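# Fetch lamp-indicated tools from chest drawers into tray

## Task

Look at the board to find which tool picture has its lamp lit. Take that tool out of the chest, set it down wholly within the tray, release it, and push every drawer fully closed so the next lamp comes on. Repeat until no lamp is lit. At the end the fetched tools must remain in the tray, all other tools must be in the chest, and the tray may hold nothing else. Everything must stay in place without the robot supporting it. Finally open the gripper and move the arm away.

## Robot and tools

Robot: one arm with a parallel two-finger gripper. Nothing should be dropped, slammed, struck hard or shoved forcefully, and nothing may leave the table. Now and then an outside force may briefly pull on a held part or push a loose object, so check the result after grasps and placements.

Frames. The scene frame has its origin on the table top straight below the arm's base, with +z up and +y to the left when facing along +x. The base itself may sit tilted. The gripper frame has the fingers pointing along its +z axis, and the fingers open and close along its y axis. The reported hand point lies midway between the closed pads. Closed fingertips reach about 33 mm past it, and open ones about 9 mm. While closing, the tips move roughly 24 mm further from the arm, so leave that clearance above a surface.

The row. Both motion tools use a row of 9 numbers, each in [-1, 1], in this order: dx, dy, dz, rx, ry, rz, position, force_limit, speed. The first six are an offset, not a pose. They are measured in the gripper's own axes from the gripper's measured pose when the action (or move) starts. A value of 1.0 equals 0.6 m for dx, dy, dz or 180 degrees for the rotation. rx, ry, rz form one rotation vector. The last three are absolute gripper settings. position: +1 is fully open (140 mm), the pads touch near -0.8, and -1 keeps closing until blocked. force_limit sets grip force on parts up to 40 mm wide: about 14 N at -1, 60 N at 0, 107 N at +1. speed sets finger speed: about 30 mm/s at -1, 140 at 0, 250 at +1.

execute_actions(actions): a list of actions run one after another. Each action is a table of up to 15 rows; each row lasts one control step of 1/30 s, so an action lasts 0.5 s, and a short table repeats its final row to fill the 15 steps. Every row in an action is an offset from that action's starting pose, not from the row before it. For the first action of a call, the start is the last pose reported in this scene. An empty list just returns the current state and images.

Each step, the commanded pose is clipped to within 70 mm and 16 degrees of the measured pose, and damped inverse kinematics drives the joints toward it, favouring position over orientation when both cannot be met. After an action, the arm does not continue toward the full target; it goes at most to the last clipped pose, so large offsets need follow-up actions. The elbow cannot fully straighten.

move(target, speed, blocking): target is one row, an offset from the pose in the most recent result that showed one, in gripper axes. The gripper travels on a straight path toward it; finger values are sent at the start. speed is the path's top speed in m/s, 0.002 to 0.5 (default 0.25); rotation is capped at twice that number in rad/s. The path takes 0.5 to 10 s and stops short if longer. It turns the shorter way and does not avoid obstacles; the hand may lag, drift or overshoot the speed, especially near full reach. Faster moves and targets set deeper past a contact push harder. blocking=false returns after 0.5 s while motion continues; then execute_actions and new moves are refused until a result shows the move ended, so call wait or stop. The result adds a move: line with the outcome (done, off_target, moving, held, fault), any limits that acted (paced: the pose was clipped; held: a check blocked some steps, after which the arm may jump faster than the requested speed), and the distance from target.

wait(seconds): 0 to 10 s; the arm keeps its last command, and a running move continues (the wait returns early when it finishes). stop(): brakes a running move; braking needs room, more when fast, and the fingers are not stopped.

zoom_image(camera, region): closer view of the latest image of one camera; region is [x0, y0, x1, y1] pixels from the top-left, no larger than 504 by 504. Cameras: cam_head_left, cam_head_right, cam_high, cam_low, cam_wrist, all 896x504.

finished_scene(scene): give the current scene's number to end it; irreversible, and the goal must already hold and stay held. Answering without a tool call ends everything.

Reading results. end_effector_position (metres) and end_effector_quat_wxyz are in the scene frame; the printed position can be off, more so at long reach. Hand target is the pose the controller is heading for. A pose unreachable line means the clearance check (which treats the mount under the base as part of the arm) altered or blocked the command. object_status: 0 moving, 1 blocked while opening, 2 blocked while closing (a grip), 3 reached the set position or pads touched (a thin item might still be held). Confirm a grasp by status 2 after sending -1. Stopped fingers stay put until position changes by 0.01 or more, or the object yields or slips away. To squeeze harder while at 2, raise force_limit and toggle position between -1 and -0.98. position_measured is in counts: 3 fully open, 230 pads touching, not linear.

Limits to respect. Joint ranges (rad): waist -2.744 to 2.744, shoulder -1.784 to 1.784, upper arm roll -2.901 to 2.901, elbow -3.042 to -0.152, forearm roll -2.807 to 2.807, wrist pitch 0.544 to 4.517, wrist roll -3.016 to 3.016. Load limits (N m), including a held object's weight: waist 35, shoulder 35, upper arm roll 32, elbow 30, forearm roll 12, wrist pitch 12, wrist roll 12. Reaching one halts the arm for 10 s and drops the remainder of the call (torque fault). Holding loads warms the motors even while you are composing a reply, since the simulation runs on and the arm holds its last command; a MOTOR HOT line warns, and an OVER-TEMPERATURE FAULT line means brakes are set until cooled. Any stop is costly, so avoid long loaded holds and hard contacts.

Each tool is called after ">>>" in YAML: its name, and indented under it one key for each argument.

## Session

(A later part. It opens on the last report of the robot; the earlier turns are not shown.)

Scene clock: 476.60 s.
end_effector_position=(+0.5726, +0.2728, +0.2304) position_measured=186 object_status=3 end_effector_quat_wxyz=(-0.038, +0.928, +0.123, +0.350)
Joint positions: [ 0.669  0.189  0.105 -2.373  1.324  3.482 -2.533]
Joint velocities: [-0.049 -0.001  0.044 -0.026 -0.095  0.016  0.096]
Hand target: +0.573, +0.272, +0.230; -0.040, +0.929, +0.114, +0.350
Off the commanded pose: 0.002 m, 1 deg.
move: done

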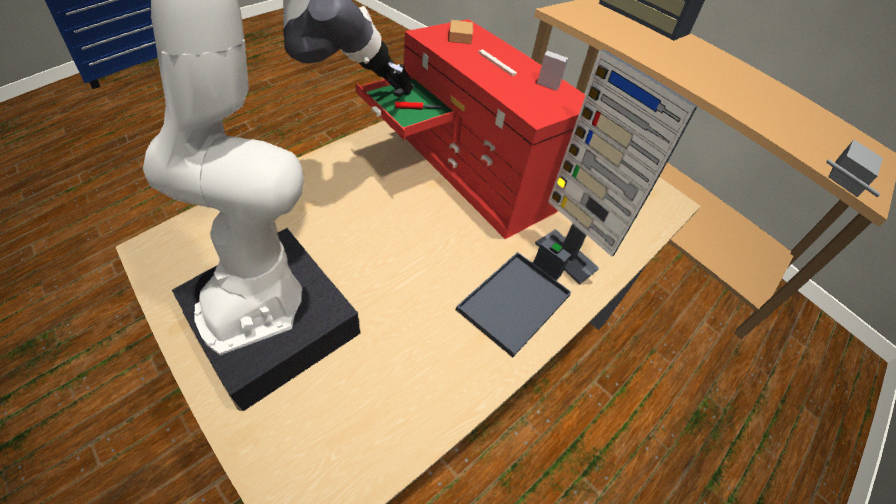

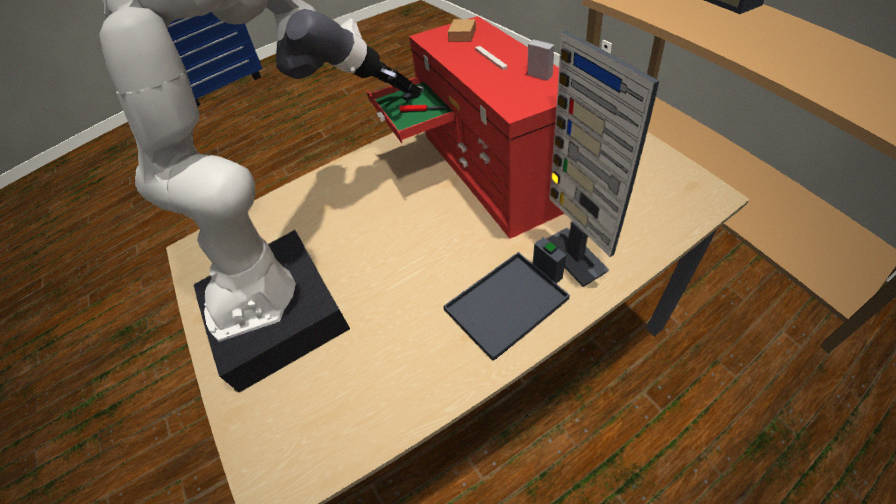

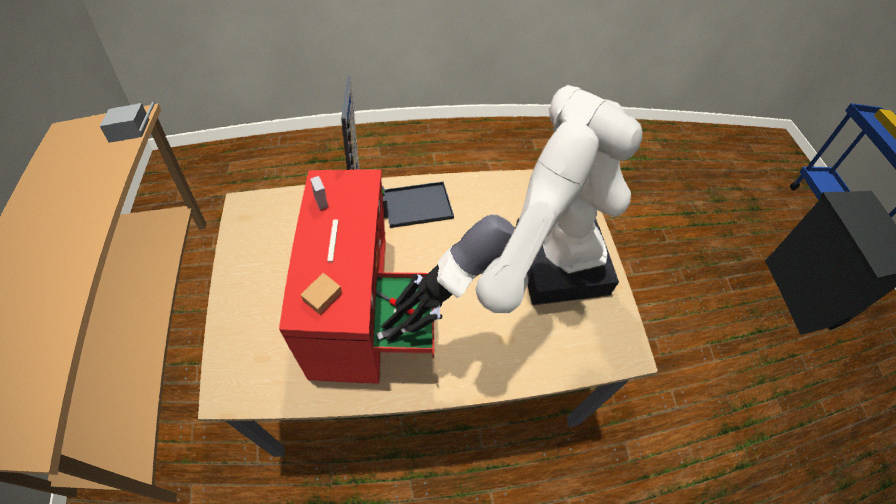

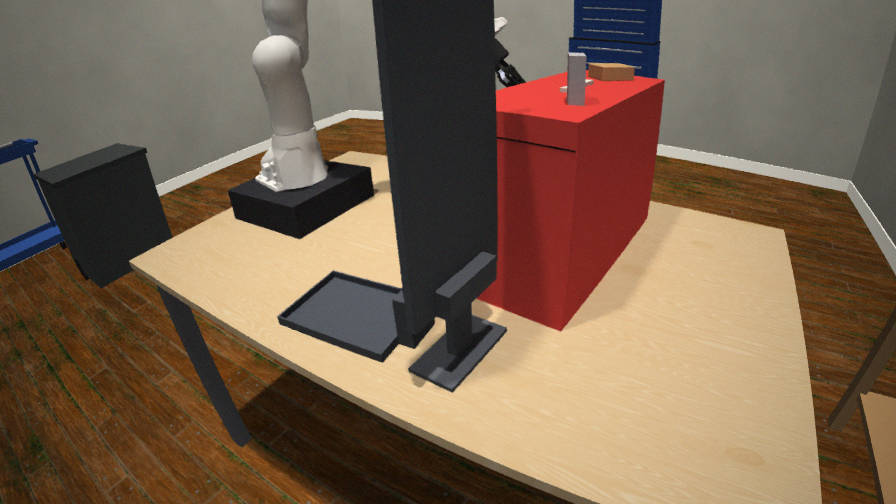

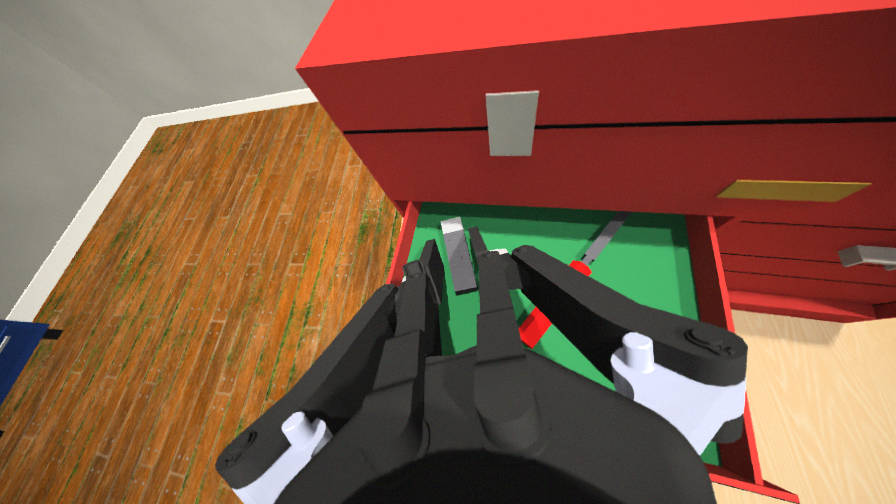

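>>> move:
  target: [-0.0055, 0.0012, 0.0063, 0.0009, 0.0004, 0.0065, -0.45, 0, 0]
  speed: 0.01

>>> zoom_image:
  camera: "cam_wrist"
  region: [380, 180, 560, 340]

Scene clock: 483.27 s.
end_effector_position=(+0.5742, +0.2734, +0.2296) position_measured=186 object_status=3 end_effector_quat_wxyz=(-0.041, +0.928, +0.120, +0.351)
Joint positions: [ 0.64   0.191  0.13  -2.387  1.259  3.489 -2.466]
Joint velocities: [-0.034  0.     0.032 -0.015 -0.055  0.012  0.059]
Hand target: +0.573, +0.272, +0.226; -0.042, +0.929, +0.114, +0.349
Off the commanded pose: 0.005 m, 1 deg.
move: off_target

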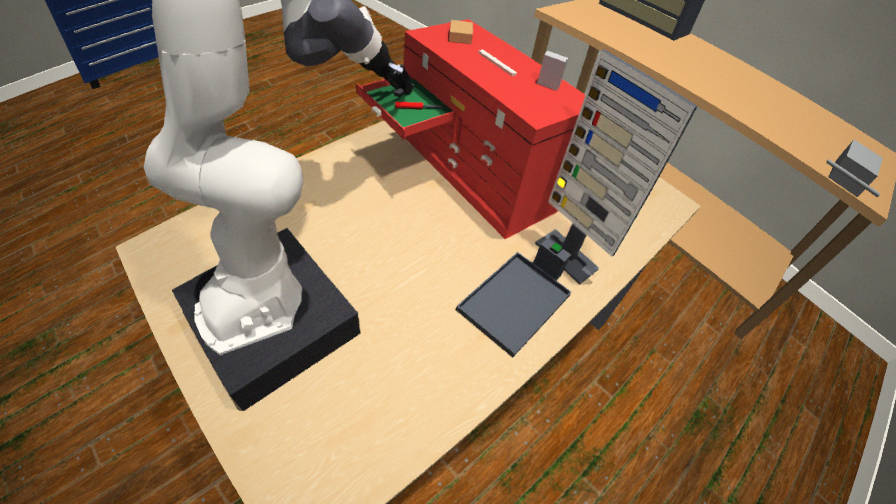

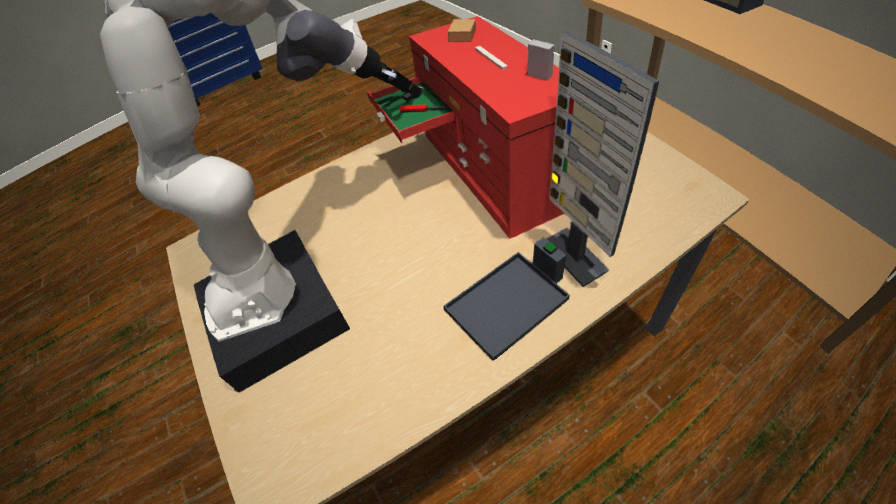

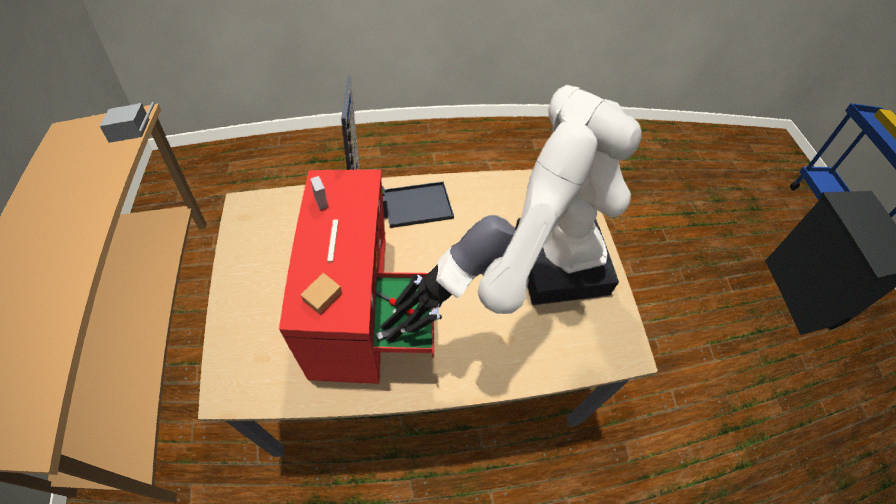

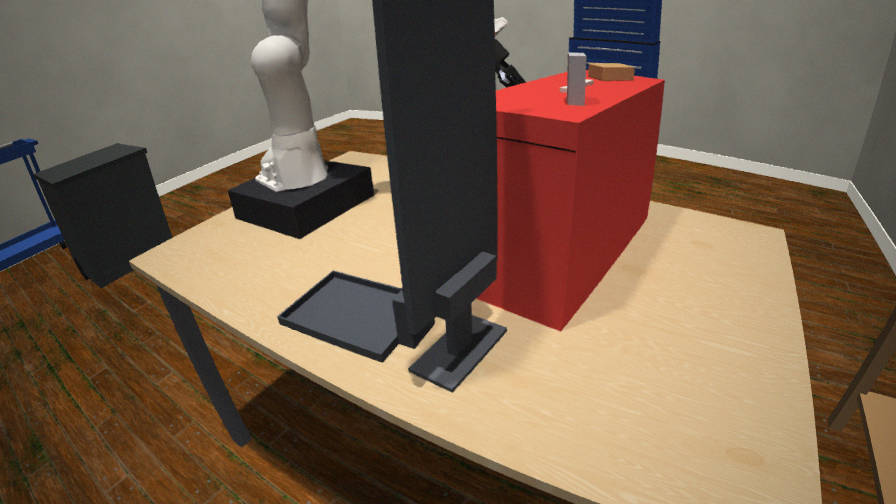

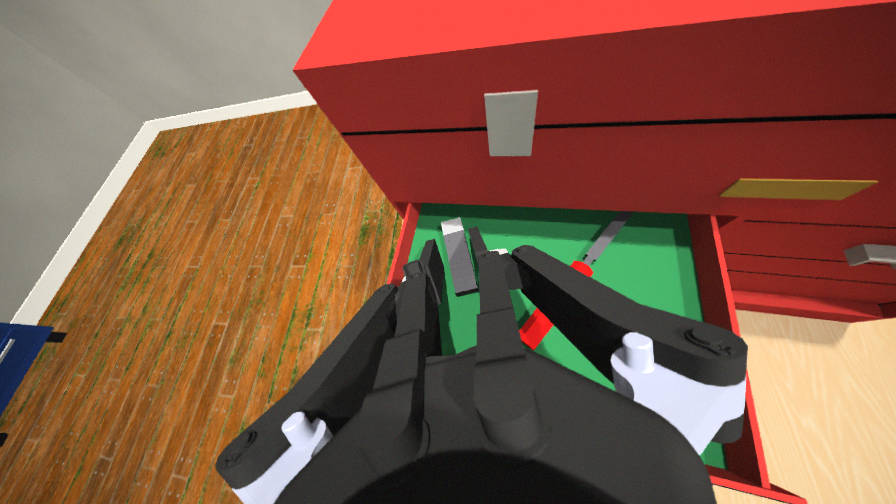

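Region (380, 180, 560, 340) of cam_wrist's 896x504 image, scaled by 2.800, with more detail than that image has.

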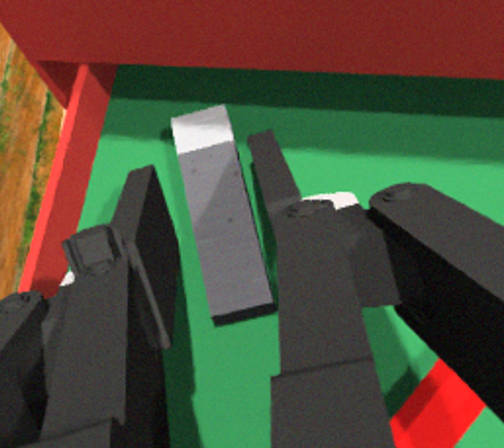

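>>> wait:
  seconds: 0

Scene clock: 484.40 s.
end_effector_position=(+0.5744, +0.2733, +0.2297) position_measured=186 object_status=3 end_effector_quat_wxyz=(-0.043, +0.928, +0.115, +0.352)
Joint positions: [ 0.637  0.191  0.133 -2.388  1.253  3.49  -2.449]
Joint velocities: [ 0.001  0.    -0.001  0.     0.     0.001 -0.   ]
Hand target: +0.573, +0.272, +0.226; -0.042, +0.929, +0.114, +0.349
Off the commanded pose: 0.005 m, 0 deg.

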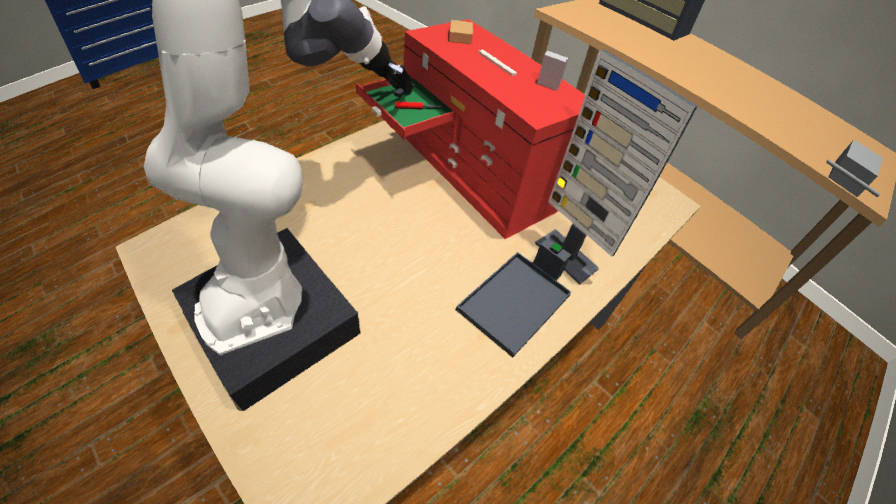

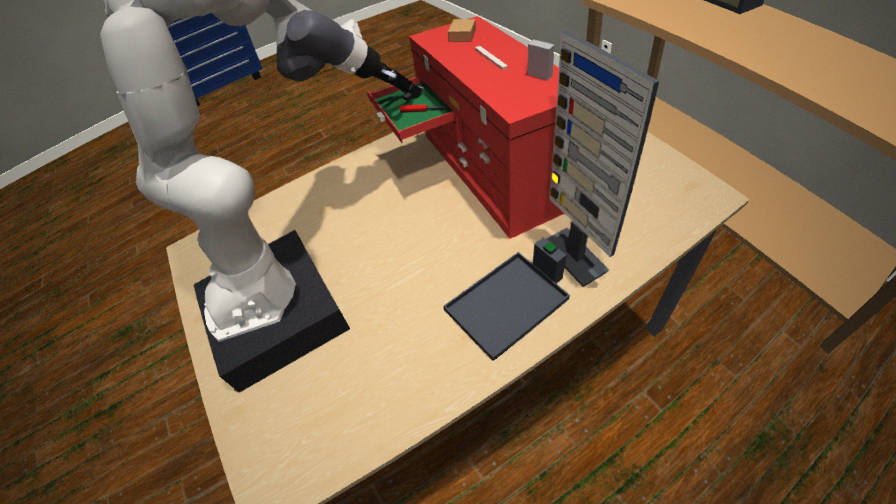

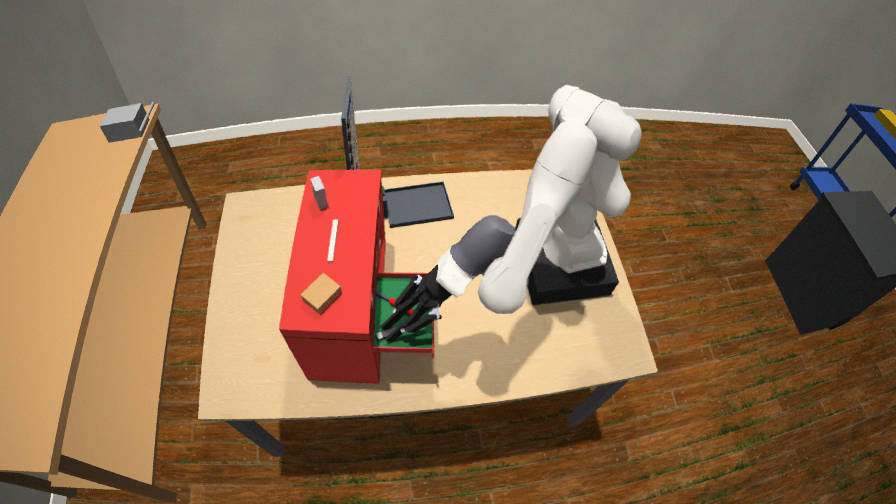

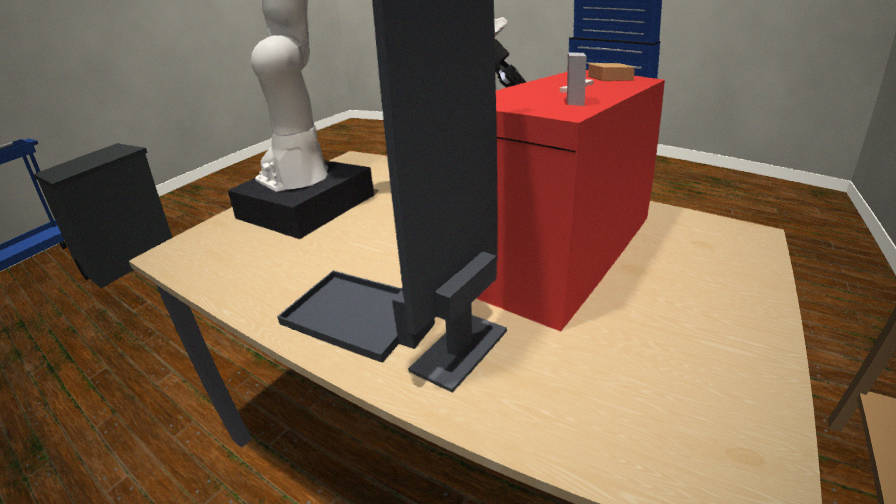

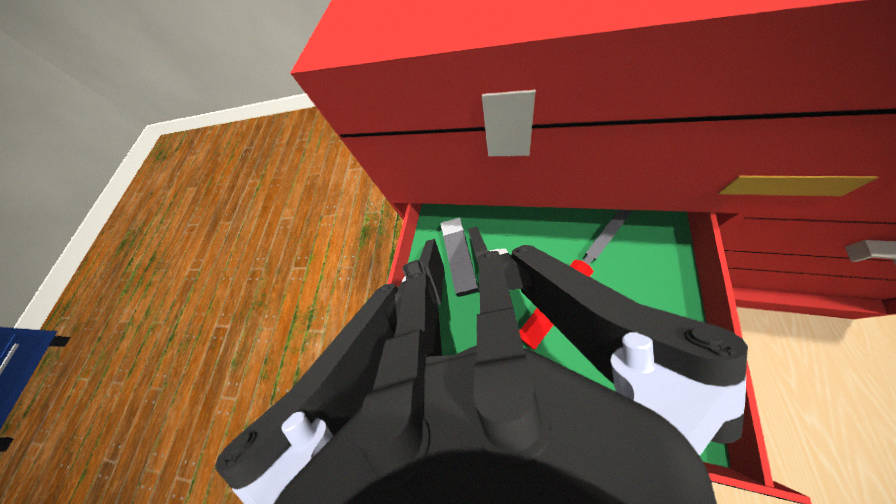

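Floor contact confirmed. Lift 1 mm and close.

>>> execute_actions:
  actions:
    - [[0.0013,0.001,-0.0015,0,0,0,-0.45,0.3,-0.5],[0.0013,0.001,-0.0015,0,0,0,-0.45,0.3,-0.5],[0.0013,0.001,-0.0015,0,0,0,-0.45,0.3,-0.5],[0.0013,0.001,-0.0015,0,0,0,-0.45,0.3,-0.5],[0.0013,0.001,-0.0015,0,0,0,-0.45,0.3,-0.5],[0.0013,0.001,-0.0015,0,0,0,-1,0.3,-0.5]]

>>> wait:
  seconds: 0.3

>>> zoom_image:
  camera: "cam_wrist"
  region: [380, 180, 560, 340]

Scene clock: 487.13 s.
end_effector_position=(+0.5745, +0.2724, +0.2305) position_measured=211 object_status=0 end_effector_quat_wxyz=(-0.042, +0.928, +0.114, +0.352)
Joint positions: [ 0.637  0.189  0.132 -2.388  1.259  3.49  -2.453]
Joint velocities: [-0.001 -0.    -0.002  0.002  0.005 -0.    -0.007]
Hand target: +0.575, +0.273, +0.231; -0.043, +0.928, +0.115, +0.352
Off the commanded pose: 0.001 m, 0 deg.

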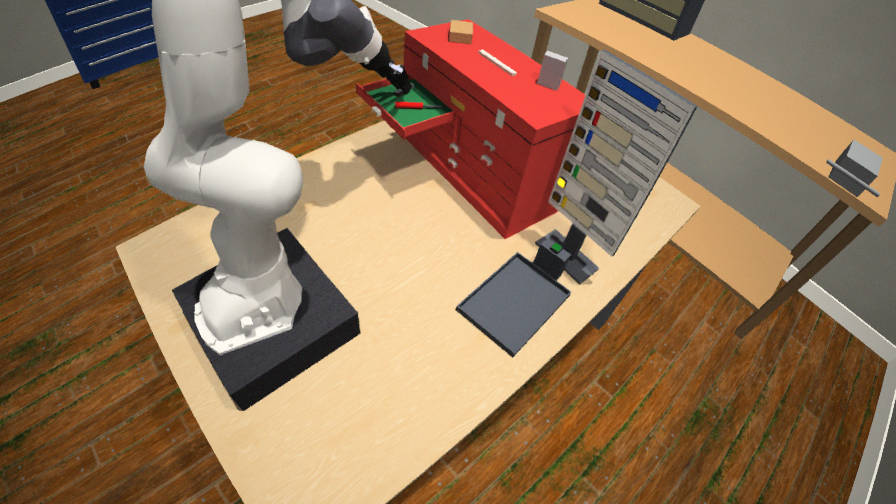

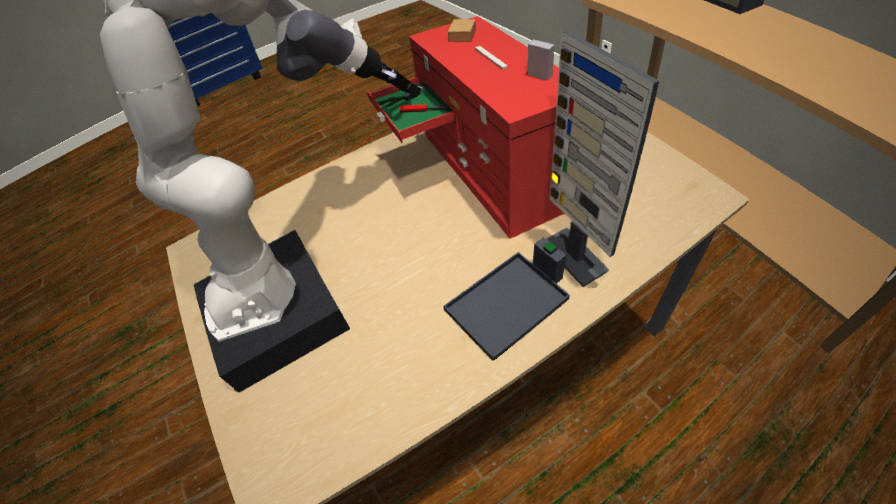

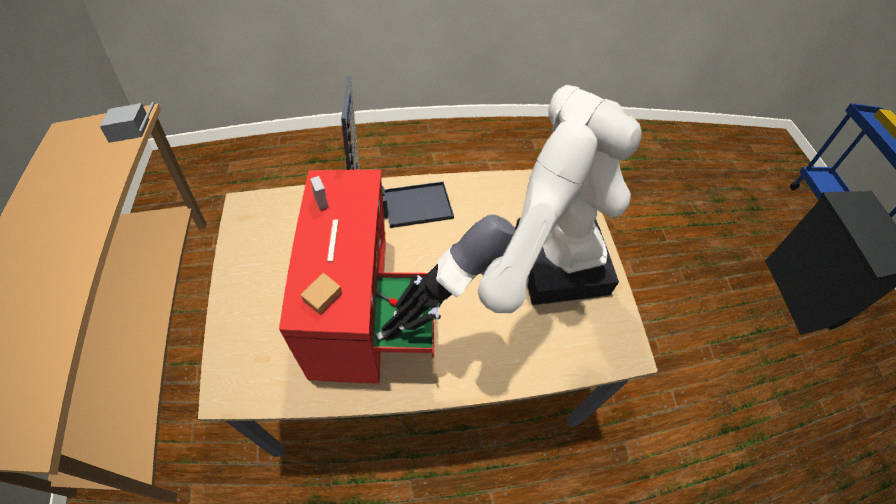

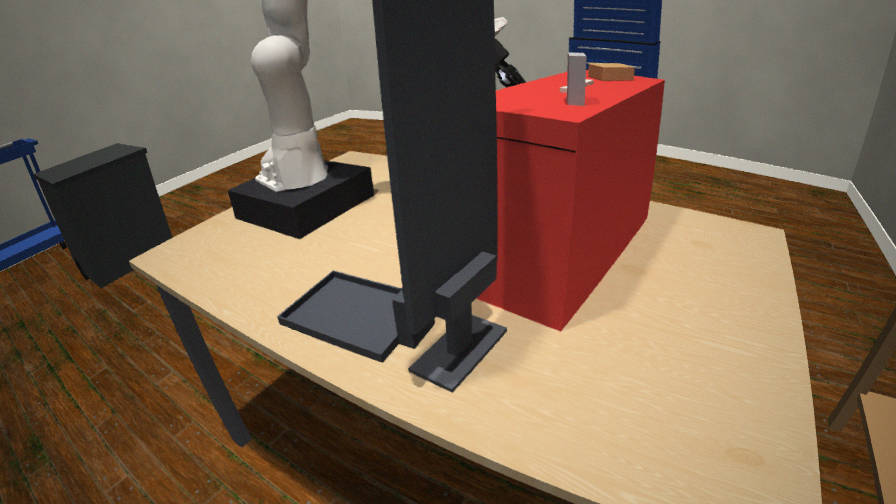

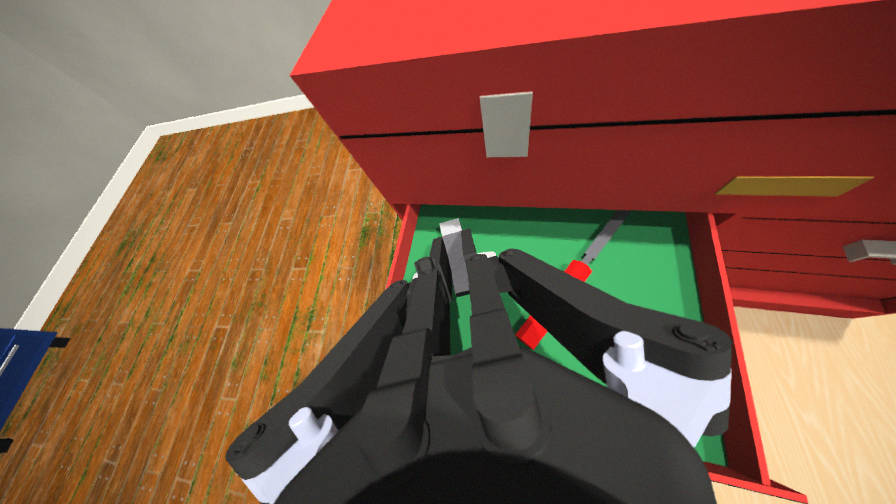

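Scene clock: 487.43 s.
end_effector_position=(+0.5745, +0.2723, +0.2305) position_measured=211 object_status=2 end_effector_quat_wxyz=(-0.042, +0.928, +0.114, +0.352)
Joint positions: [ 0.637  0.189  0.132 -2.388  1.259  3.49  -2.454]
Joint velocities: [ 0.    -0.001  0.     0.    -0.    -0.    -0.002]
Hand target: +0.575, +0.273, +0.231; -0.043, +0.928, +0.115, +0.352
Off the commanded pose: 0.001 m, 0 deg.
wait: 0.30 s; at rest by 0.17 s

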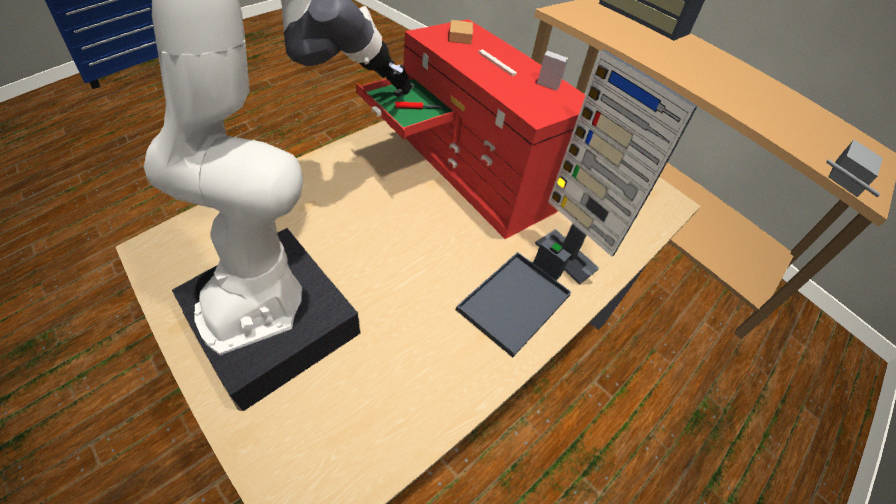

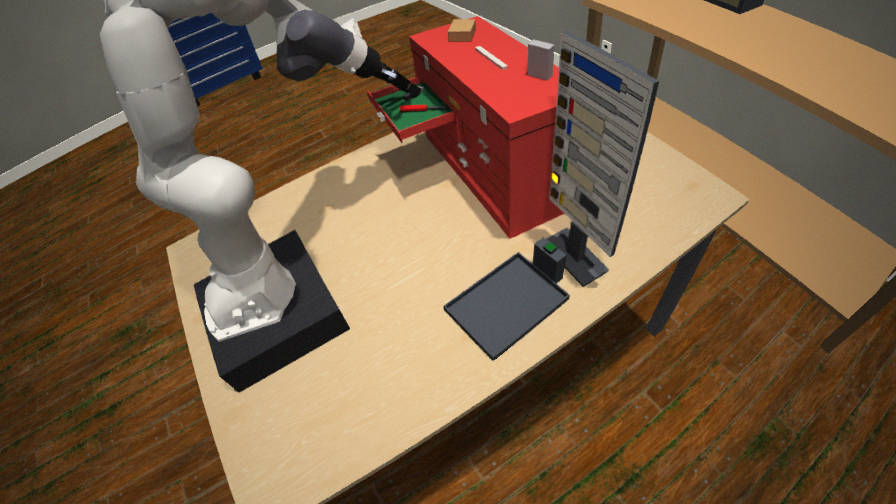

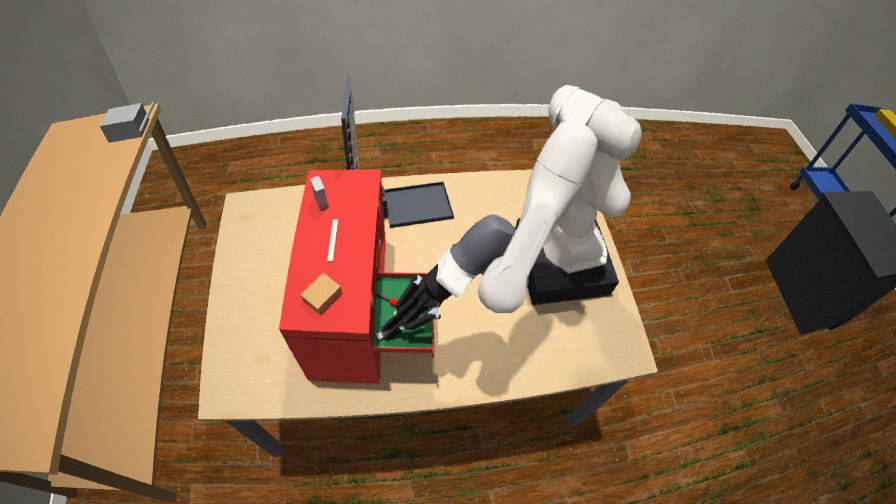

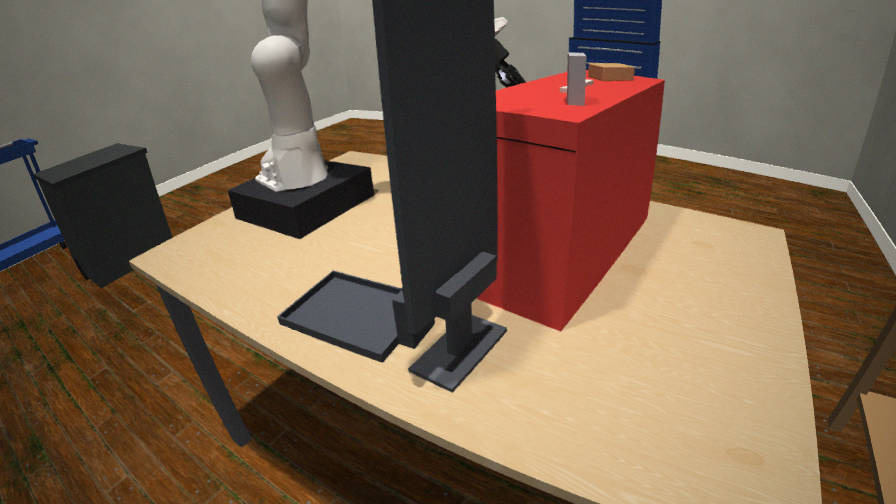

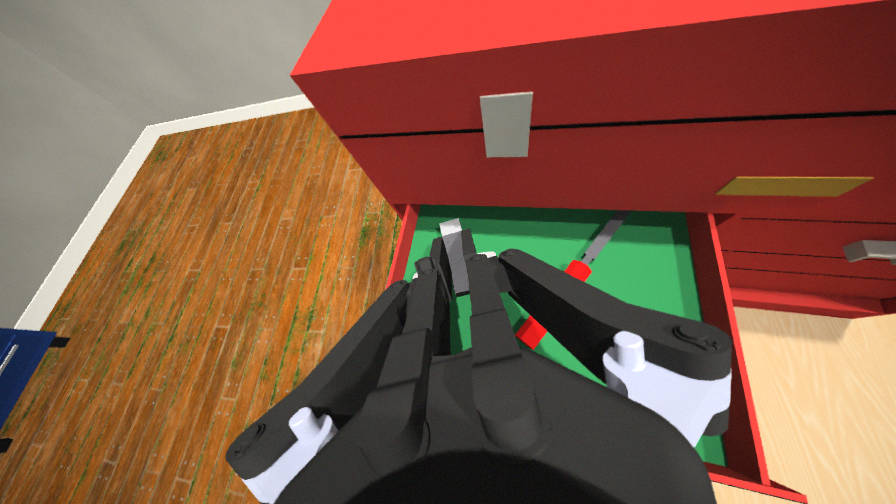

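Region (380, 180, 560, 340) of cam_wrist's 896x504 image, scaled by 2.800, with more detail than that image has.

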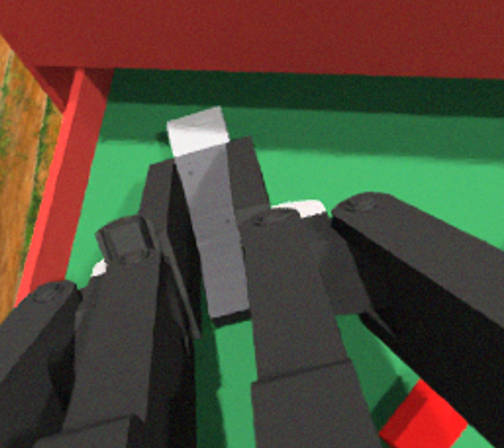

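>>> move:
  target: [0, 0, -0.0917, 0, 0.025, 0, -1, 0.3, -0.5]
  speed: 0.08

Scene clock: 502.60 s.
end_effector_position=(+0.5389, +0.2627, +0.2694) position_measured=211 object_status=2 end_effector_quat_wxyz=(-0.040, +0.914, +0.124, +0.383)
Joint positions: [ 0.634  0.026  0.181 -2.566  1.155  3.551 -2.331]
Joint velocities: [ 0.002 -0.005 -0.001 -0.036 -0.097  0.019  0.12 ]
Hand target: +0.540, +0.263, +0.273; -0.046, +0.914, +0.112, +0.387
Off the commanded pose: 0.002 m, 2 deg.
move: done

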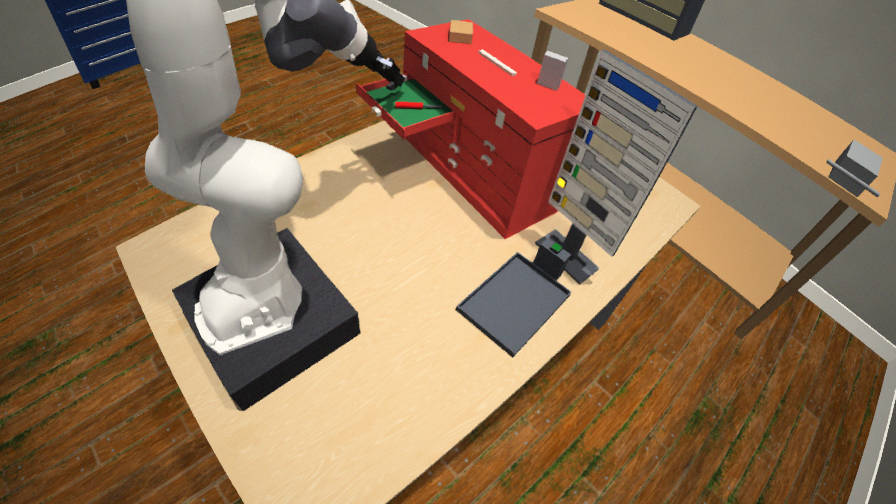

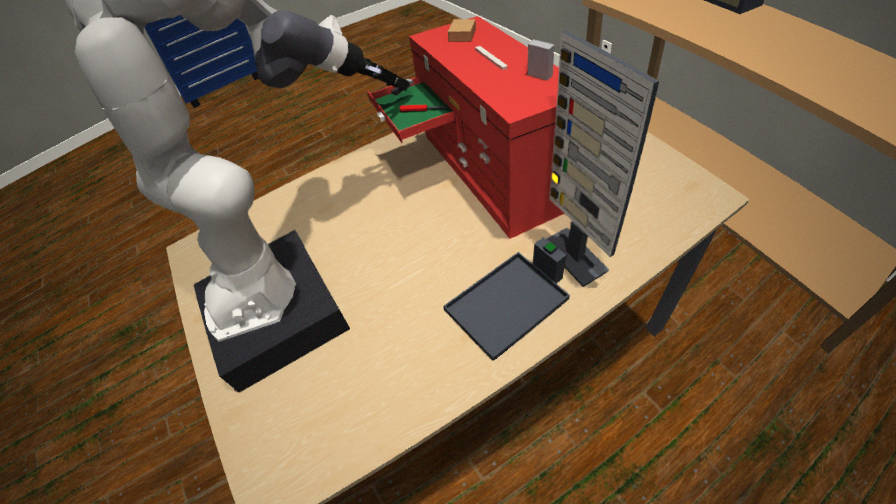

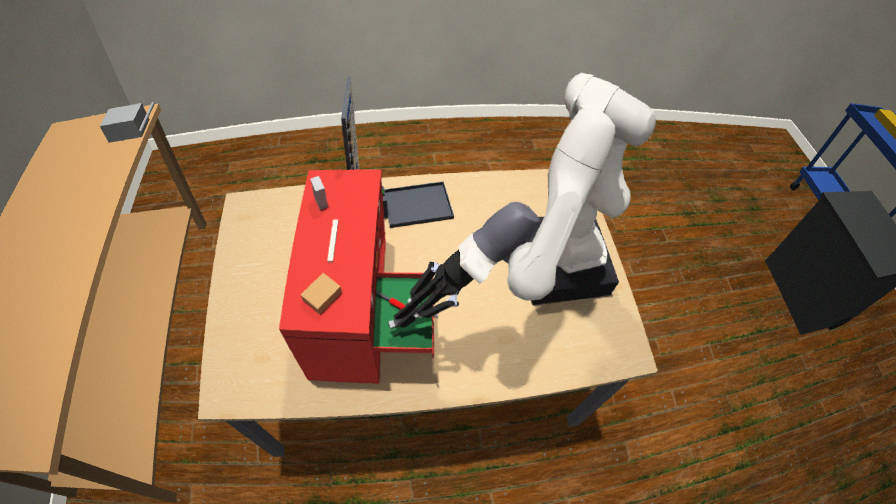

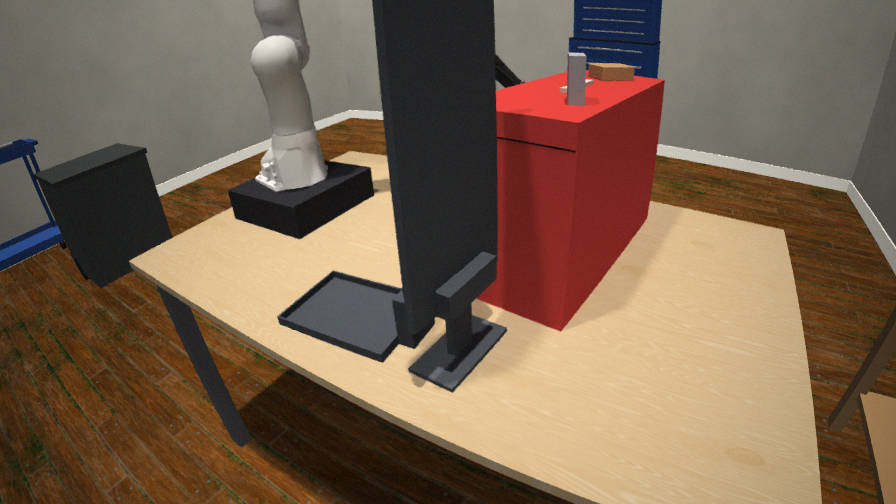

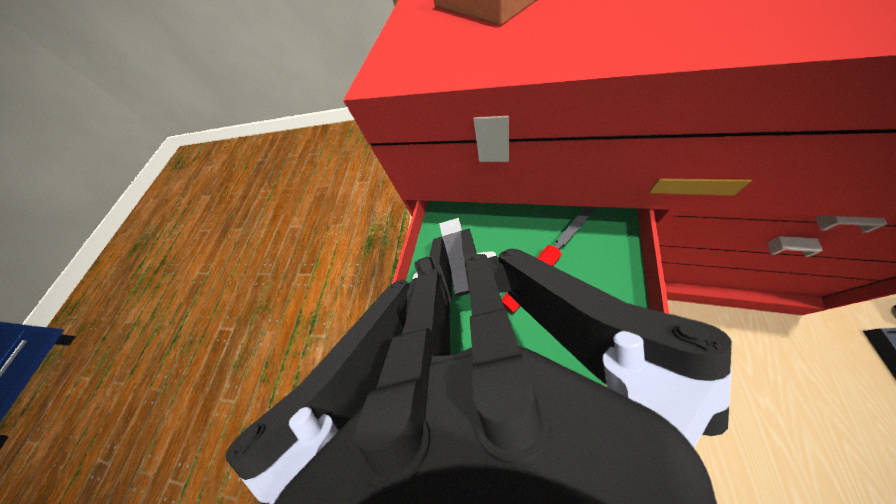

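>>> move:
  target: [-0.0898, 0.3495, -0.1002, -0.0187, 0.0035, 0.028, -1, 0.3, -0.5]
  speed: 0.18

Scene clock: 533.90 s.
end_effector_position=(+0.5164, +0.0399, +0.2751) position_measured=211 object_status=2 end_effector_quat_wxyz=(-0.033, +0.919, +0.069, +0.387)
Joint positions: [ 0.792 -0.374 -0.59  -2.965  0.472  3.501 -2.129]
Joint velocities: [ 0.012 -0.002 -0.018 -0.005 -0.032  0.011  0.001]
Hand target: +0.517, +0.041, +0.277; -0.032, +0.917, +0.073, +0.390
Off the commanded pose: 0.003 m, 1 deg.
move: done

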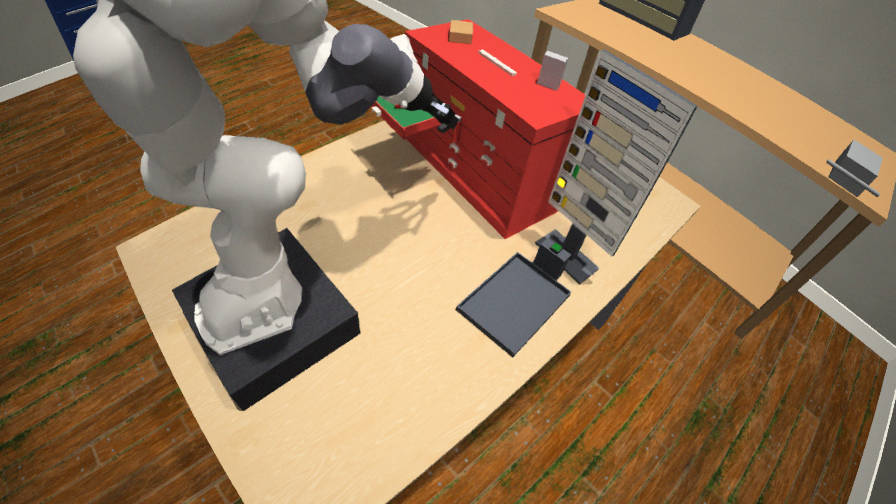

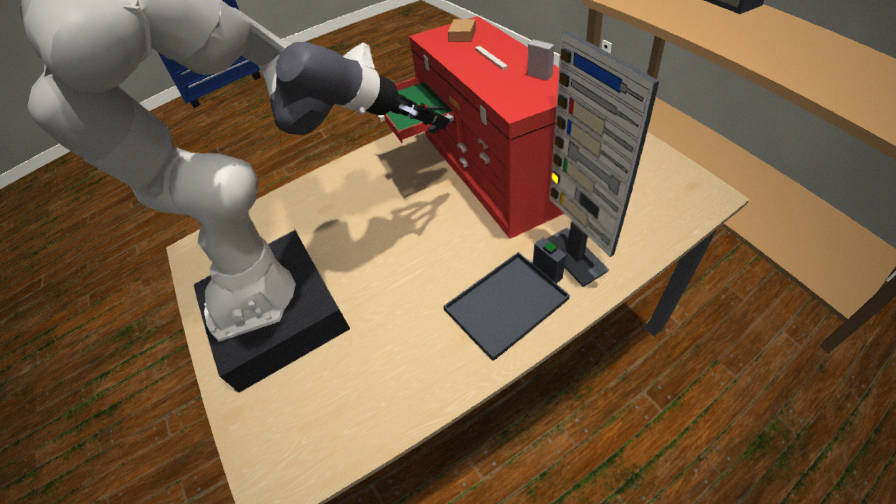

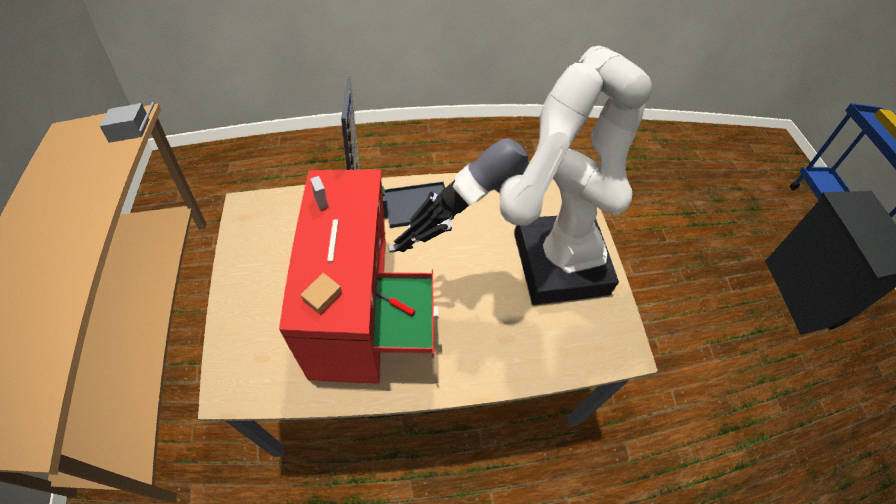

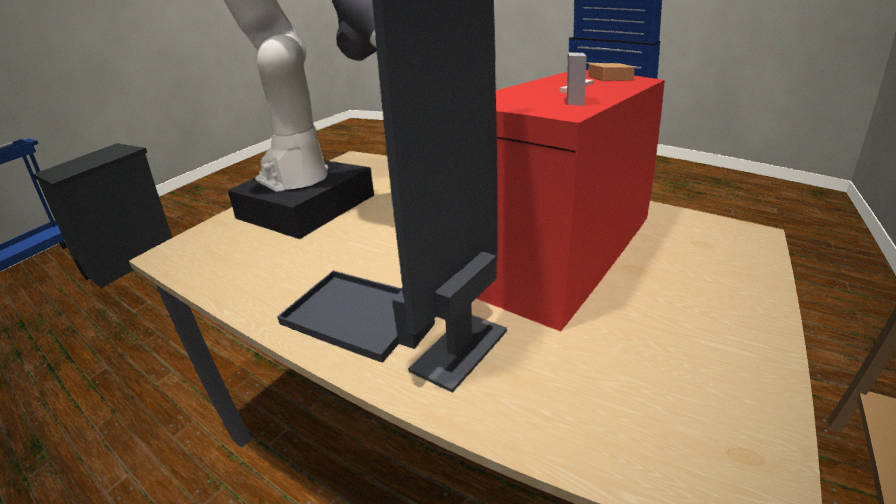

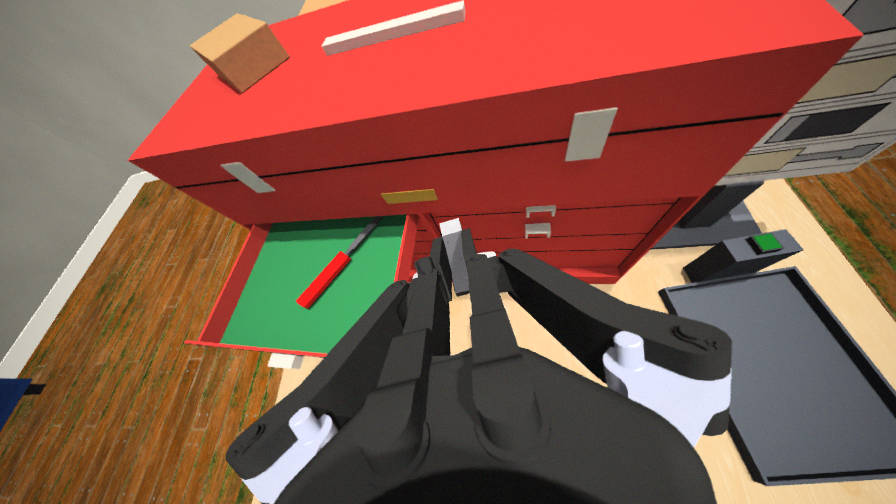

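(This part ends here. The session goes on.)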